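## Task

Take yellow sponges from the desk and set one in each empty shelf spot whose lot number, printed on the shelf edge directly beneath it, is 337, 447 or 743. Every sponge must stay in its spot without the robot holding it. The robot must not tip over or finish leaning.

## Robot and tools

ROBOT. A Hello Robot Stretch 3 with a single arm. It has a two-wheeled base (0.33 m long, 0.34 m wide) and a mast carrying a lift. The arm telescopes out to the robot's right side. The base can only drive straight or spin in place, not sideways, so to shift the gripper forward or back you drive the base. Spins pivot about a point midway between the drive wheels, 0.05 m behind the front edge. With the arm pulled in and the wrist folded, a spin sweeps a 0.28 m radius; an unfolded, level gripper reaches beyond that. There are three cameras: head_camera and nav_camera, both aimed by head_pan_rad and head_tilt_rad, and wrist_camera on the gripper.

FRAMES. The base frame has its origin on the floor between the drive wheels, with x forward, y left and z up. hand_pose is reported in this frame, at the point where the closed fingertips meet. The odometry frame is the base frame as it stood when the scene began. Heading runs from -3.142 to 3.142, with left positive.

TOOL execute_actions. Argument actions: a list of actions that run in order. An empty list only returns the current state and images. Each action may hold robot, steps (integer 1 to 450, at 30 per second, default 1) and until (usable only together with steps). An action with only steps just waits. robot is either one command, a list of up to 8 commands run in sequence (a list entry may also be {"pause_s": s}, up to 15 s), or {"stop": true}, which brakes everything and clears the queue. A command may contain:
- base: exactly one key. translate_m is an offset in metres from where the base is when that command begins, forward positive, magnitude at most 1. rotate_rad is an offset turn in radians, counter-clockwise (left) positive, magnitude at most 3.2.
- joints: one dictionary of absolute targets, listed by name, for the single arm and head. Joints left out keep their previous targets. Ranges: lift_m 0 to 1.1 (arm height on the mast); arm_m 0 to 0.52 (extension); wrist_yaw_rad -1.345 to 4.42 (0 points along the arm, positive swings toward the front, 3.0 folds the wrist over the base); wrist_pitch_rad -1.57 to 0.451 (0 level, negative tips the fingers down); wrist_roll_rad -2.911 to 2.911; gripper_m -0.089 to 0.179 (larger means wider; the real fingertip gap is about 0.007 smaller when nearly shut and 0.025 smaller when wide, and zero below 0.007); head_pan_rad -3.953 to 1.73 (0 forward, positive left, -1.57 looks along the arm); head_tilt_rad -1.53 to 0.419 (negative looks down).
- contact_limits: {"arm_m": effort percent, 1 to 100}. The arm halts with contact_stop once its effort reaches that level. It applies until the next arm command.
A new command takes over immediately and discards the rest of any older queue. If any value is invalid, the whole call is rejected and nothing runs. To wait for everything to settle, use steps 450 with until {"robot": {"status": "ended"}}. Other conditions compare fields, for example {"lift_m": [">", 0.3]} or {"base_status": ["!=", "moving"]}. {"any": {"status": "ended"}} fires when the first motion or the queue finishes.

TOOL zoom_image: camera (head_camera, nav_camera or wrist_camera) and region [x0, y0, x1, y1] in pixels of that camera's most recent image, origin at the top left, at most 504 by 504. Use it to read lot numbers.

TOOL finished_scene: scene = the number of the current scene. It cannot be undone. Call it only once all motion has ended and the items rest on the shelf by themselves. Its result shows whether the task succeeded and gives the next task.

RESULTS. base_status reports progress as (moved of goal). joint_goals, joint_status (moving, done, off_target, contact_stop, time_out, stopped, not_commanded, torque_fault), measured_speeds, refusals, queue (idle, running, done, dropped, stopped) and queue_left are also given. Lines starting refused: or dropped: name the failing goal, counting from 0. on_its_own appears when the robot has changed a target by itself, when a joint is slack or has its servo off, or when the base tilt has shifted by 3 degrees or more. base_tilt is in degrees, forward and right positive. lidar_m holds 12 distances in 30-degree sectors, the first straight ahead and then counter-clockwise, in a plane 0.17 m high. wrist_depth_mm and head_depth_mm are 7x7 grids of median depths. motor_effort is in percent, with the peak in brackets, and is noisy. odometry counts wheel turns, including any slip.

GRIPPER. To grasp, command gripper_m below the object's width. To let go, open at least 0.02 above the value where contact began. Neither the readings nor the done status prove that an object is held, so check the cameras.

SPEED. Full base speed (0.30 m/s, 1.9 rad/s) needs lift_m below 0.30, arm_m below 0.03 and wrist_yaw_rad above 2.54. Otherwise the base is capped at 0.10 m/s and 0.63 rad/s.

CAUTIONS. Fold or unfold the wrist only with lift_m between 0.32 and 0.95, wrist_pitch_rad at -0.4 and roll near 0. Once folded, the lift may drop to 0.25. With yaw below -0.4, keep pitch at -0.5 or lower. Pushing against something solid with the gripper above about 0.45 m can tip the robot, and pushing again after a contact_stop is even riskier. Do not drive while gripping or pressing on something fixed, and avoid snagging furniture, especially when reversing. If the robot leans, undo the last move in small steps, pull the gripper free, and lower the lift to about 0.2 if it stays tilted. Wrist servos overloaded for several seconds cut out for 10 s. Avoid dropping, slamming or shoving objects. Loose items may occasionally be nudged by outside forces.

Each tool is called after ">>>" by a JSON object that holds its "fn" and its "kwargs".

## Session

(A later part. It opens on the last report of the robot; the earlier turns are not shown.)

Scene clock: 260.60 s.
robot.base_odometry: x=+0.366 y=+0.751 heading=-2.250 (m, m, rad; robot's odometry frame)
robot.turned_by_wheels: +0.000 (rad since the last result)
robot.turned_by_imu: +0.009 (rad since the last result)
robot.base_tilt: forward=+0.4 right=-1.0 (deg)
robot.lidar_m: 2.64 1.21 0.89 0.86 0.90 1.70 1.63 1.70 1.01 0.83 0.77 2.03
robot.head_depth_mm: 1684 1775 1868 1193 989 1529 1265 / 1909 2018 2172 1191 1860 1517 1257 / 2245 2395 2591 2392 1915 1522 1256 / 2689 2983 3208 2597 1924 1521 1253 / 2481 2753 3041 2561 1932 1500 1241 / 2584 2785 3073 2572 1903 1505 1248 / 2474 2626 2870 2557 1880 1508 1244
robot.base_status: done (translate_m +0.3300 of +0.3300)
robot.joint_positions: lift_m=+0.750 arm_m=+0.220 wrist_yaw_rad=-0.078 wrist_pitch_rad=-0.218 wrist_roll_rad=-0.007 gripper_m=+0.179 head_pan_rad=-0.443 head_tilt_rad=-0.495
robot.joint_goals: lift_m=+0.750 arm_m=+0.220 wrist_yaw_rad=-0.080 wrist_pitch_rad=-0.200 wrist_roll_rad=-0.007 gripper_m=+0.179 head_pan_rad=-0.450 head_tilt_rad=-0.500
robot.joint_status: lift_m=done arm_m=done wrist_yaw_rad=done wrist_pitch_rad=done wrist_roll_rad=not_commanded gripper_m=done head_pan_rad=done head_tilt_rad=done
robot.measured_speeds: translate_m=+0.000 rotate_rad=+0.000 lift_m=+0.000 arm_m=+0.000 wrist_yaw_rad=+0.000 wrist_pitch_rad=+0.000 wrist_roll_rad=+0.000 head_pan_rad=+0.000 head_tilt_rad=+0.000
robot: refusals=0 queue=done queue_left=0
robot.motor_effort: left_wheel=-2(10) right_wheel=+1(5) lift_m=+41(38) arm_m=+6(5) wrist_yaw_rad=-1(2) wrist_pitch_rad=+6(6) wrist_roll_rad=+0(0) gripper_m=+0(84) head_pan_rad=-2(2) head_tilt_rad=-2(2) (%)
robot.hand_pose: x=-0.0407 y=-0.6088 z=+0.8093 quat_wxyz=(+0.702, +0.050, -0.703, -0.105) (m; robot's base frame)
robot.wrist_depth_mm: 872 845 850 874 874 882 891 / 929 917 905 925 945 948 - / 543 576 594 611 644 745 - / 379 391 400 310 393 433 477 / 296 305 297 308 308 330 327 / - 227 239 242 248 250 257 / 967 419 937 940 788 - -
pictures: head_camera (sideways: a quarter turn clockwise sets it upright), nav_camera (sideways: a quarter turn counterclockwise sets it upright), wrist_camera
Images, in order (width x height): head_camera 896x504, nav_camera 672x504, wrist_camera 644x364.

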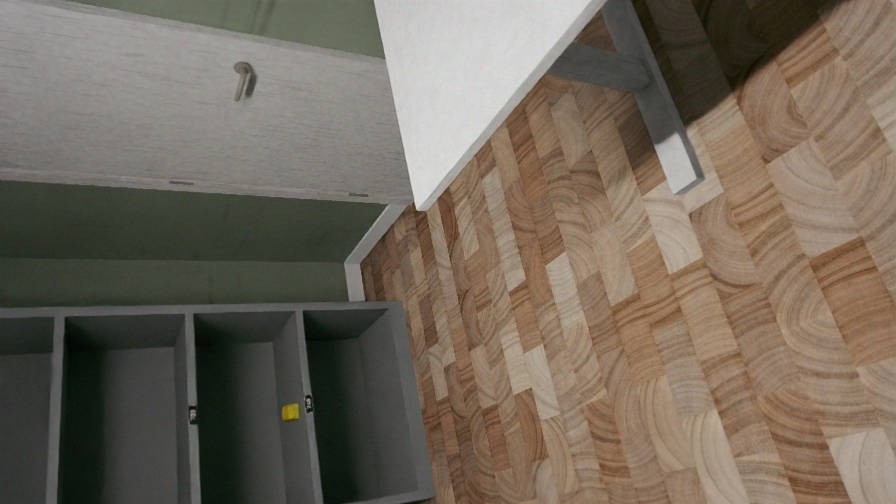

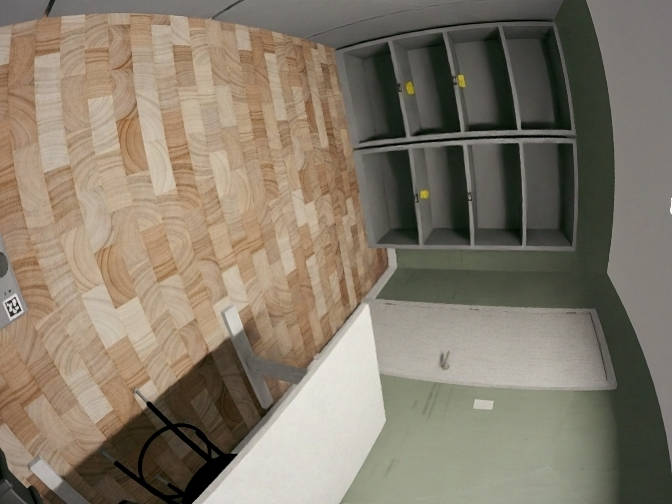

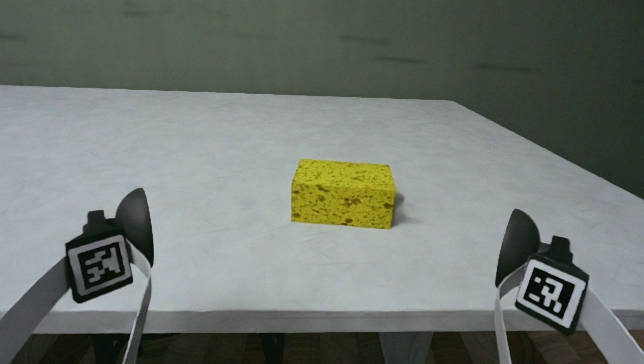

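>>> {"fn": "execute_actions", "kwargs": {"actions": [{"robot":[{"base":{"translate_m":-0.02},"joints":{"lift_m":0.697,"arm_m":0.39}},{"joints":{"gripper_m":0.062}},{"joints":{"lift_m":0.75}}],"steps":450,"until":{"robot":{"status":"ended"}}}]}}

Scene clock: 267.77 s.
robot.base_odometry: x=+0.378 y=+0.766 heading=-2.250 (m, m, rad; robot's odometry frame)
robot.turned_by_wheels: +0.000 (rad since the last result)
robot.turned_by_imu: +0.000 (rad since the last result)
robot.base_tilt: forward=+0.2 right=-0.9 (deg)
robot.lidar_m: 2.66 1.22 0.90 0.86 0.90 1.67 1.61 1.68 1.01 0.83 0.78 1.36
robot.head_depth_mm: 1677 1773 1861 1192 987 1529 1253 / 1910 2031 2175 1194 1854 1528 1257 / 2250 2397 2625 2374 1913 1520 1250 / 2716 2976 3257 2645 1916 1527 1246 / 2550 2756 3041 2598 1921 1520 1240 / 2554 2864 3060 2583 1915 1505 1243 / 2473 2696 2904 2585 1906 1502 1245
robot.base_status: done (translate_m -0.0200 of -0.0200)
robot.joint_positions: lift_m=+0.750 arm_m=+0.390 wrist_yaw_rad=-0.079 wrist_pitch_rad=-0.218 wrist_roll_rad=-0.007 gripper_m=+0.067 head_pan_rad=-0.443 head_tilt_rad=-0.495
robot.joint_goals: lift_m=+0.750 arm_m=+0.390 wrist_yaw_rad=-0.080 wrist_pitch_rad=-0.200 wrist_roll_rad=-0.007 gripper_m=+0.068 head_pan_rad=-0.450 head_tilt_rad=-0.500
robot.joint_status: lift_m=done arm_m=done wrist_yaw_rad=done wrist_pitch_rad=done wrist_roll_rad=not_commanded gripper_m=done head_pan_rad=done head_tilt_rad=done
robot.measured_speeds: translate_m=+0.000 rotate_rad=+0.000 lift_m=+0.000 arm_m=+0.000 wrist_yaw_rad=+0.000 wrist_pitch_rad=+0.000 wrist_roll_rad=+0.000 head_pan_rad=+0.000 head_tilt_rad=+0.000
robot: refusals=0 queue=done queue_left=0
robot.on_its_own: gripper_m is held at +0.068, not at your +0.062, by its stall guard, which is still easing
robot.motor_effort: left_wheel=-3(10) right_wheel=+1(3) lift_m=+41(48) arm_m=+6(5) wrist_yaw_rad=+0(2) wrist_pitch_rad=+6(6) wrist_roll_rad=+0(0) gripper_m=-5(96) head_pan_rad=-2(2) head_tilt_rad=-3(2) (%)
robot.hand_pose: x=-0.0407 y=-0.7788 z=+0.8094 quat_wxyz=(+0.702, +0.050, -0.703, -0.105) (m; robot's base frame)
robot.wrist_depth_mm: 710 718 710 721 718 742 734 / 737 764 758 752 788 798 797 / 553 571 591 609 634 817 839 / 374 385 392 406 419 430 880 / 288 290 136 139 142 319 326 / 232 229 142 133 127 252 255 / 199 197 199 189 193 208 211
pictures: head_camera (sideways: a quarter turn clockwise sets it upright), nav_camera (sideways: a quarter turn counterclockwise sets it upright), wrist_camera
Images, in order (width x height): head_camera 896x504, nav_camera 672x504, wrist_camera 644x364.

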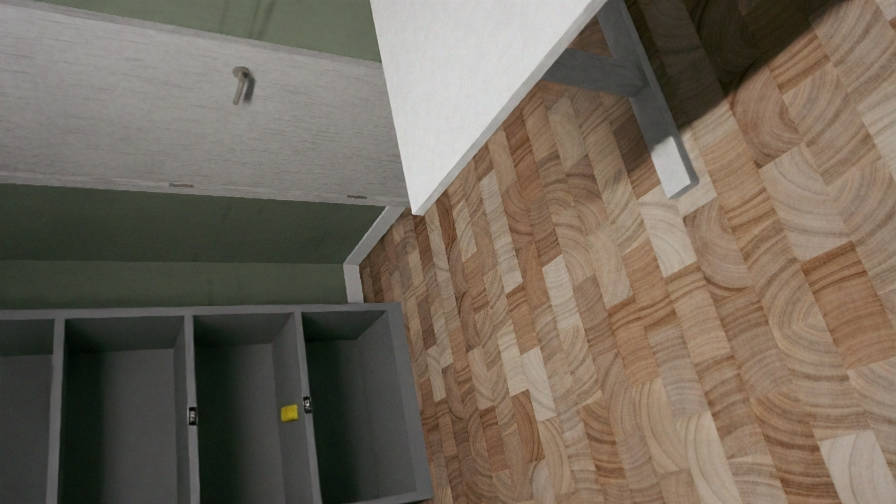

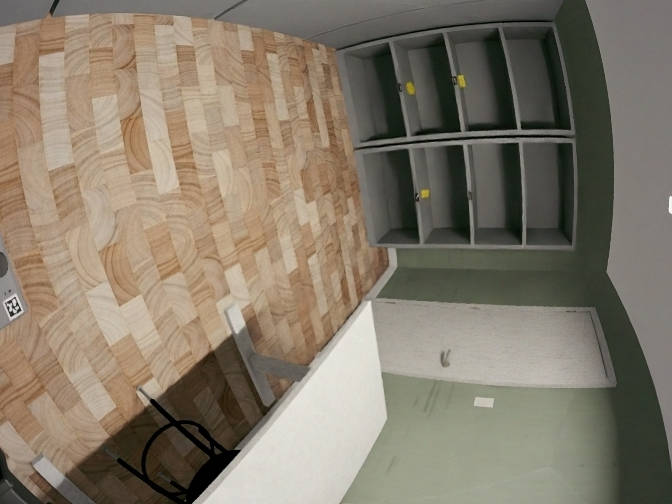

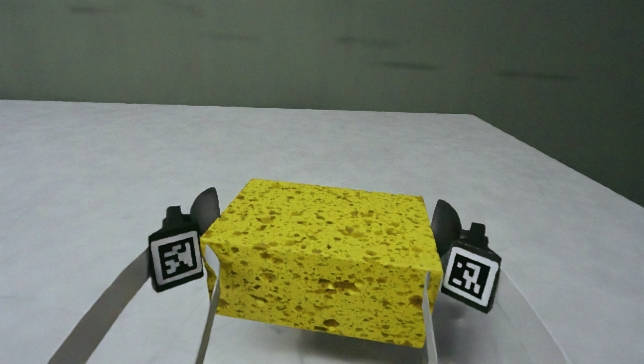

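>>> {"fn": "execute_actions", "kwargs": {"actions": [{"robot":[{"joints":{"arm_m":0},"base":{"translate_m":-0.3}},{"base":{"translate_m":-0.86},"joints":{"wrist_yaw_rad":2.65,"lift_m":0.29}},{"base":{"rotate_rad":1.57}},{"base":{"translate_m":1}},{"base":{"translate_m":0.95}},{"base":{"rotate_rad":-1.6}},{"base":{"translate_m":1}}],"steps":450,"until":{"robot":{"status":"ended"}}},{"steps":450,"until":{"robot":{"status":"ended"}}},{"steps":450,"until":{"robot":{"status":"ended"}}}]}}

Scene clock: 302.03 s.
robot.base_odometry: x=+1.972 y=-0.316 heading=-2.280 (m, m, rad; robot's odometry frame)
robot.turned_by_wheels: -0.030 (rad since the last result)
robot.turned_by_imu: -0.014 (rad since the last result)
robot.base_tilt: forward=+0.2 right=-1.1 (deg)
robot.lidar_m: 1.59 0.57 0.42 0.40 0.41 0.57 1.46 1.52 0.73 1.06 0.74 1.50
robot.head_depth_mm: 1223 1309 1015 1413 904 949 1083 / 1365 1476 1105 1564 1194 1436 1199 / 1297 1426 1334 1551 1677 1460 1257 / 1240 1361 1505 1633 1791 1516 1250 / 1943 2110 2271 2357 1917 1517 1237 / 1998 2289 3003 2548 1911 1497 1246 / 2603 2825 3068 2574 1898 1503 1240
robot.base_status: done (translate_m +1.0000 of +1.0000)
robot.joint_positions: lift_m=+0.290 arm_m=+0.000 wrist_yaw_rad=+2.648 wrist_pitch_rad=-0.218 wrist_roll_rad=-0.007 gripper_m=+0.069 head_pan_rad=-0.443 head_tilt_rad=-0.495
robot.joint_goals: lift_m=+0.290 arm_m=+0.000 wrist_yaw_rad=+2.650 wrist_pitch_rad=-0.200 wrist_roll_rad=-0.007 gripper_m=+0.068 head_pan_rad=-0.450 head_tilt_rad=-0.500
robot.joint_status: lift_m=done arm_m=done wrist_yaw_rad=done wrist_pitch_rad=done wrist_roll_rad=not_commanded gripper_m=done head_pan_rad=done head_tilt_rad=done
robot.measured_speeds: translate_m=+0.000 rotate_rad=+0.000 lift_m=+0.000 arm_m=+0.000 wrist_yaw_rad=+0.000 wrist_pitch_rad=+0.000 wrist_roll_rad=+0.000 head_pan_rad=+0.000 head_tilt_rad=+0.000
robot: refusals=0 queue=done queue_left=0
robot.on_its_own: gripper_m is held at +0.068, not at your +0.062, by its stall guard, which is not easing now
robot.motor_effort: left_wheel=+2(14) right_wheel=-1(7) lift_m=+20(42) arm_m=-6(7) wrist_yaw_rad=+2(3) wrist_pitch_rad=+6(6) wrist_roll_rad=+0(0) gripper_m=-19(20) head_pan_rad=-3(2) head_tilt_rad=-2(2) (%)
robot.hand_pose: x=+0.0948 y=+0.0703 z=+0.3502 quat_wxyz=(+0.247, +0.698, -0.096, +0.666) (m; robot's base frame)
robot.wrist_depth_mm: 328 370 410 461 532 608 756 / 352 381 437 497 572 688 847 / 370 414 471 541 627 786 989 / 398 432 482 542 678 863 - / 433 461 136 139 141 798 824 / - 499 143 132 127 609 628 / - 488 501 470 471 515 512
pictures: head_camera (sideways: a quarter turn clockwise sets it upright), nav_camera (sideways: a quarter turn counterclockwise sets it upright), wrist_camera
Images, in order (width x height): head_camera 896x504, nav_camera 672x504, wrist_camera 644x364.

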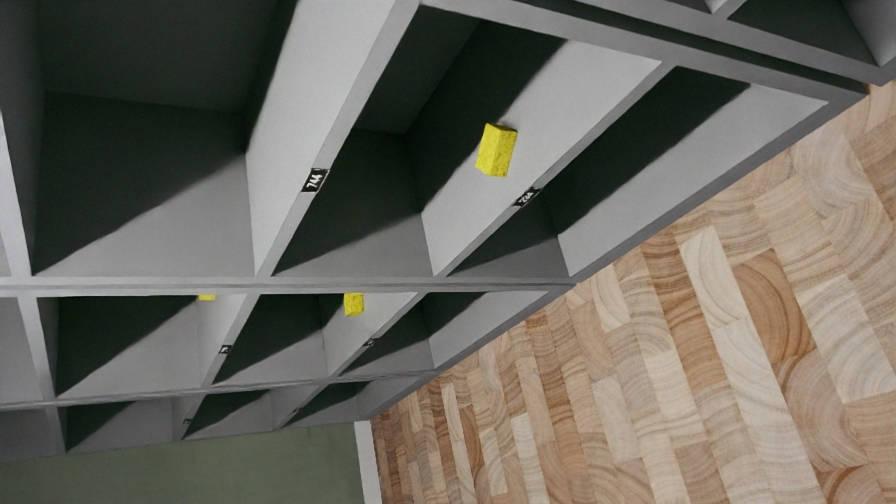

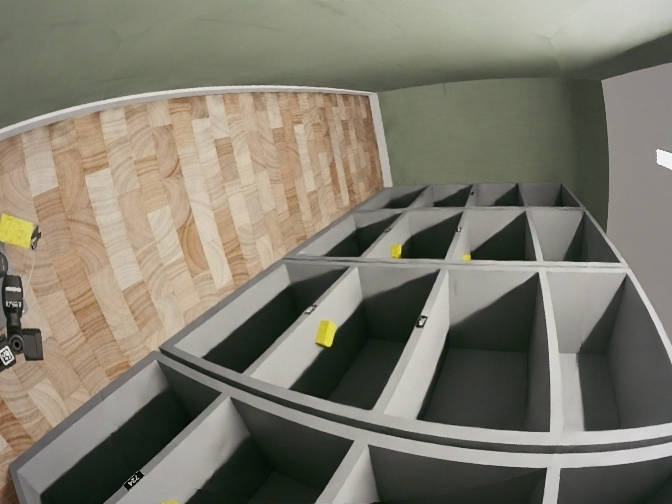

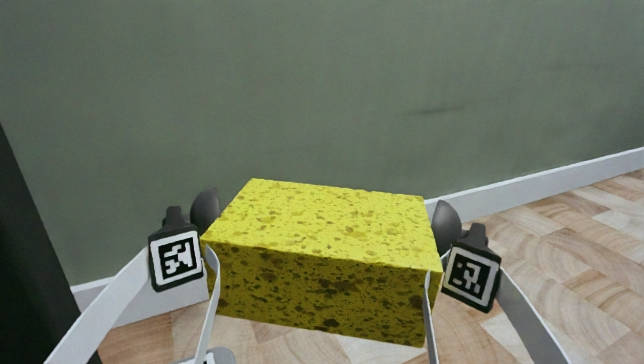

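>>> {"fn": "execute_actions", "kwargs": {"actions": [{"robot":[{"base":{"translate_m":1}},{"base":{"translate_m":0.4}},{"base":{"translate_m":0.9}},{"base":{"translate_m":0.53},"joints":{"lift_m":1.01,"wrist_yaw_rad":0,"head_pan_rad":-1.57}},{"joints":{"arm_m":0.37}}],"steps":450,"until":{"robot":{"status":"ended"}}},{"steps":450,"until":{"robot":{"status":"ended"}}}]}}

Scene clock: 328.40 s.
robot.base_odometry: x=+0.129 y=-2.464 heading=-2.280 (m, m, rad; robot's odometry frame)
robot.turned_by_wheels: +0.000 (rad since the last result)
robot.turned_by_imu: +0.023 (rad since the last result)
robot.base_tilt: forward=+0.1 right=-1.1 (deg)
robot.lidar_m: 0.46 0.48 0.40 0.38 0.40 0.56 1.61 1.49 0.76 1.07 0.65 0.48
robot.head_depth_mm: 871 947 - 714 1105 932 1130 / 869 940 866 753 1137 966 1186 / 869 941 - 748 1140 960 1178 / 878 955 1012 746 1136 955 1180 / 879 956 986 745 1135 954 1185 / 878 966 978 737 1130 952 1166 / 877 967 967 733 1088 945 1126
robot.base_status: done (translate_m +0.5300 of +0.5300)
robot.joint_positions: lift_m=+1.010 arm_m=+0.370 wrist_yaw_rad=+0.001 wrist_pitch_rad=-0.218 wrist_roll_rad=-0.007 gripper_m=+0.069 head_pan_rad=-1.563 head_tilt_rad=-0.495
robot.joint_goals: lift_m=+1.010 arm_m=+0.370 wrist_yaw_rad=+0.000 wrist_pitch_rad=-0.200 wrist_roll_rad=-0.007 gripper_m=+0.068 head_pan_rad=-1.570 head_tilt_rad=-0.500
robot.joint_status: lift_m=done arm_m=done wrist_yaw_rad=done wrist_pitch_rad=done wrist_roll_rad=not_commanded gripper_m=done head_pan_rad=done head_tilt_rad=done
robot.measured_speeds: translate_m=+0.000 rotate_rad=+0.000 lift_m=+0.000 arm_m=+0.000 wrist_yaw_rad=+0.000 wrist_pitch_rad=+0.000 wrist_roll_rad=+0.000 head_pan_rad=+0.000 head_tilt_rad=+0.000
robot: refusals=0 queue=done queue_left=0
robot.on_its_own: gripper_m is held at +0.068, not at your +0.062, by its stall guard, which is not easing now
robot.motor_effort: left_wheel=-2(12) right_wheel=+1(6) lift_m=+41(42) arm_m=+6(5) wrist_yaw_rad=-2(5) wrist_pitch_rad=+6(6) wrist_roll_rad=+0(0) gripper_m=-20(20) head_pan_rad=-3(26) head_tilt_rad=-2(2) (%)
robot.hand_pose: x=-0.0211 y=-0.7595 z=+1.0692 quat_wxyz=(+0.706, +0.078, -0.700, -0.077) (m; robot's base frame)
robot.wrist_depth_mm: 439 431 425 413 408 406 394 / 449 465 459 448 443 429 422 / 456 496 483 473 475 467 451 / 353 367 373 378 390 409 417 / 273 275 136 139 142 302 303 / 218 214 142 133 127 238 240 / 189 185 186 178 181 195 199
pictures: head_camera (sideways: a quarter turn clockwise sets it upright), nav_camera (sideways: a quarter turn counterclockwise sets it upright), wrist_camera
Images, in order (width x height): head_camera 896x504, nav_camera 672x504, wrist_camera 644x364.

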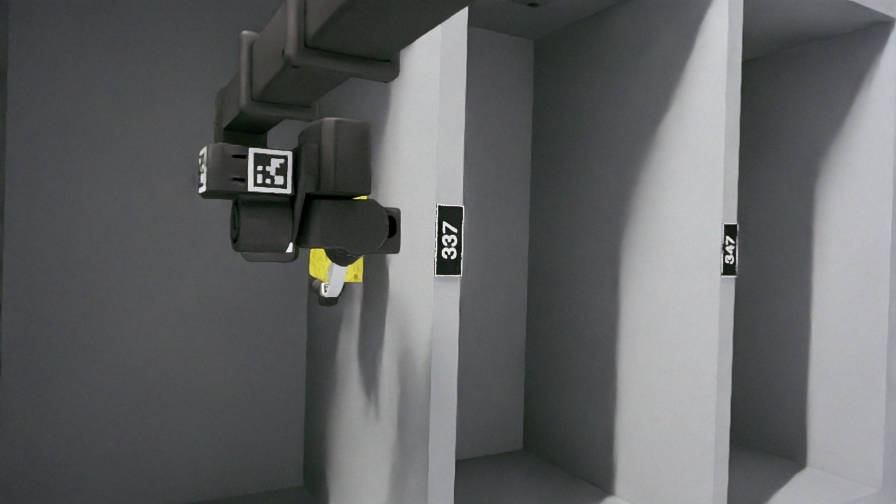

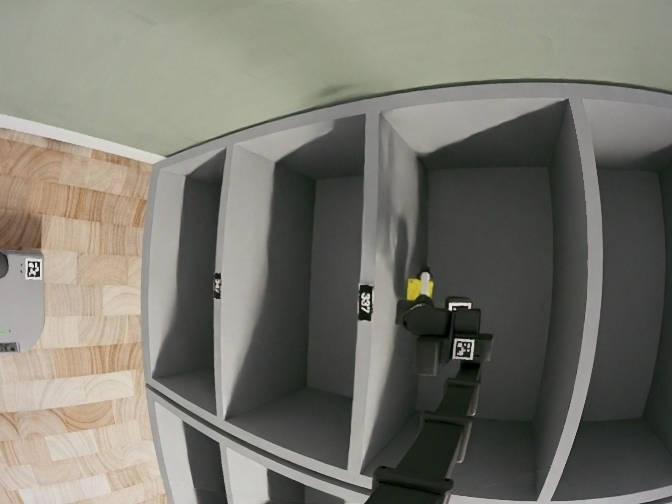

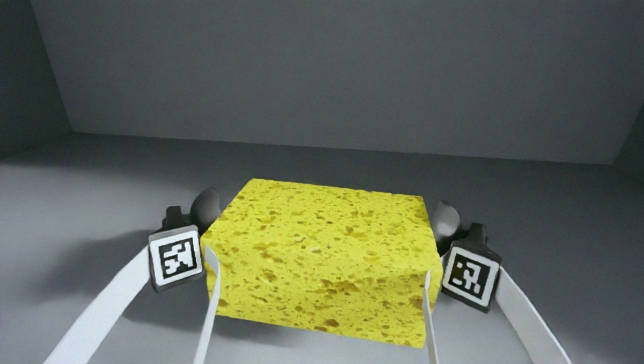

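>>> {"fn": "execute_actions", "kwargs": {"actions": [{"robot":[{"joints":{"lift_m":0.971,"arm_m":0.385}},{"joints":{"gripper_m":0.179}},{"joints":{"arm_m":0.15}}],"steps":450,"until":{"robot":{"status":"ended"}}}]}}

Scene clock: 337.37 s.
robot.base_odometry: x=+0.129 y=-2.464 heading=-2.280 (m, m, rad; robot's odometry frame)
robot.turned_by_wheels: +0.000 (rad since the last result)
robot.turned_by_imu: +0.000 (rad since the last result)
robot.base_tilt: forward=+0.2 right=-1.0 (deg)
robot.lidar_m: 0.46 0.48 0.40 0.38 0.40 0.56 1.61 1.50 0.76 1.08 0.65 0.48
robot.head_depth_mm: 872 948 1009 - 1108 936 1130 / 872 957 1007 - - 963 1182 / 870 955 1003 - - 955 1189 / 878 954 993 - 1094 950 1189 / 880 964 987 746 1132 954 1173 / 879 962 976 741 1126 952 1171 / 881 958 973 737 1087 943 1125
robot.base_status: done (translate_m +0.5300 of +0.5300)
robot.joint_positions: lift_m=+0.971 arm_m=+0.150 wrist_yaw_rad=+0.001 wrist_pitch_rad=-0.218 wrist_roll_rad=-0.007 gripper_m=+0.179 head_pan_rad=-1.563 head_tilt_rad=-0.495
robot.joint_goals: lift_m=+0.971 arm_m=+0.150 wrist_yaw_rad=+0.000 wrist_pitch_rad=-0.200 wrist_roll_rad=-0.007 gripper_m=+0.179 head_pan_rad=-1.570 head_tilt_rad=-0.500
robot.joint_status: lift_m=done arm_m=done wrist_yaw_rad=done wrist_pitch_rad=done wrist_roll_rad=not_commanded gripper_m=done head_pan_rad=done head_tilt_rad=done
robot.measured_speeds: translate_m=+0.000 rotate_rad=+0.000 lift_m=+0.000 arm_m=+0.000 wrist_yaw_rad=+0.000 wrist_pitch_rad=+0.000 wrist_roll_rad=+0.000 head_pan_rad=+0.000 head_tilt_rad=+0.000
robot: refusals=0 queue=done queue_left=0
robot.motor_effort: left_wheel=-2(2) right_wheel=+1(1) lift_m=+20(43) arm_m=-7(7) wrist_yaw_rad=+0(1) wrist_pitch_rad=+6(6) wrist_roll_rad=+0(0) gripper_m=+0(86) head_pan_rad=-2(2) head_tilt_rad=-2(2) (%)
robot.hand_pose: x=-0.0211 y=-0.5403 z=+1.0311 quat_wxyz=(+0.706, +0.078, -0.700, -0.077) (m; robot's base frame)
robot.wrist_depth_mm: 468 627 637 611 603 592 514 / 473 626 659 654 638 635 506 / 397 410 432 357 470 487 454 / 278 283 292 299 305 312 324 / 452 544 858 271 267 261 260 / 462 720 811 792 837 784 447 / 514 648 664 657 673 672 497
pictures: head_camera (sideways: a quarter turn clockwise sets it upright), nav_camera (sideways: a quarter turn counterclockwise sets it upright), wrist_camera
Images, in order (width x height): head_camera 896x504, nav_camera 672x504, wrist_camera 644x364.

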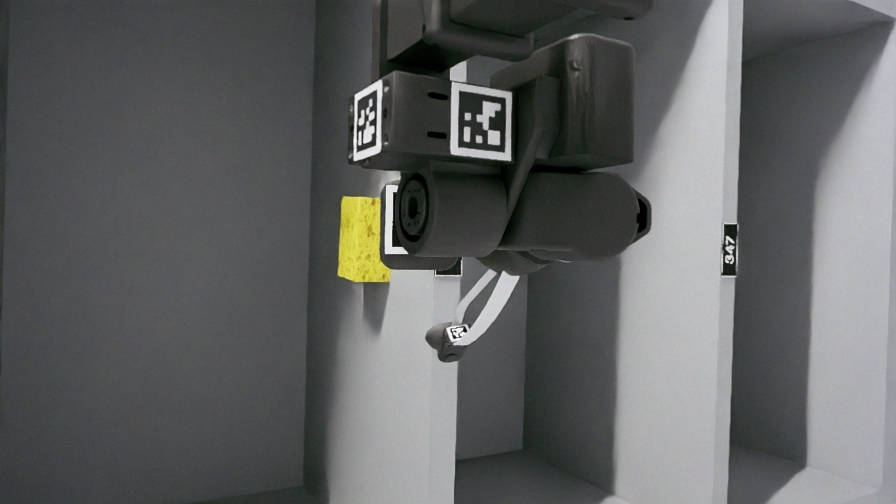

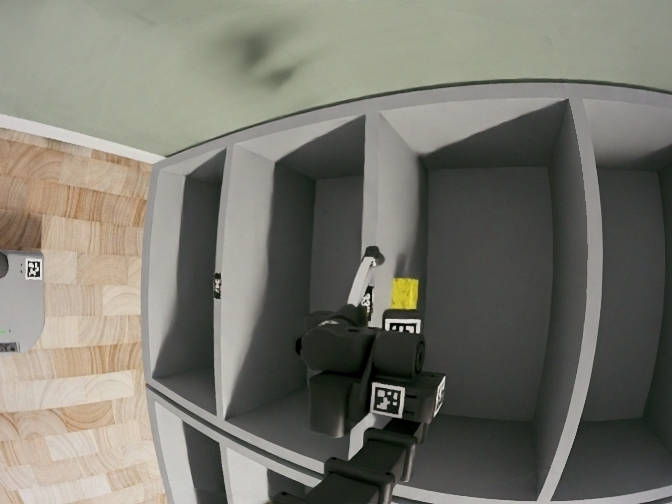

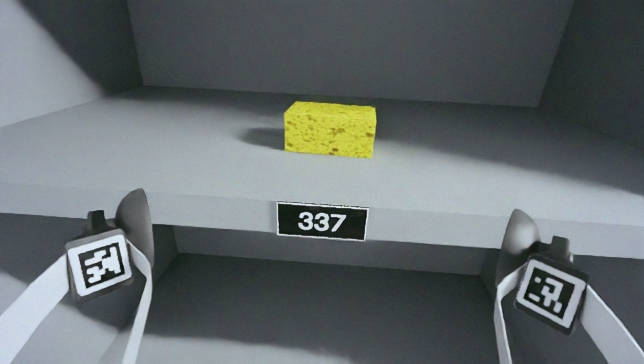

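>>> {"fn": "finished_scene", "kwargs": {"scene": 2}}

The scene is finished: the task was done.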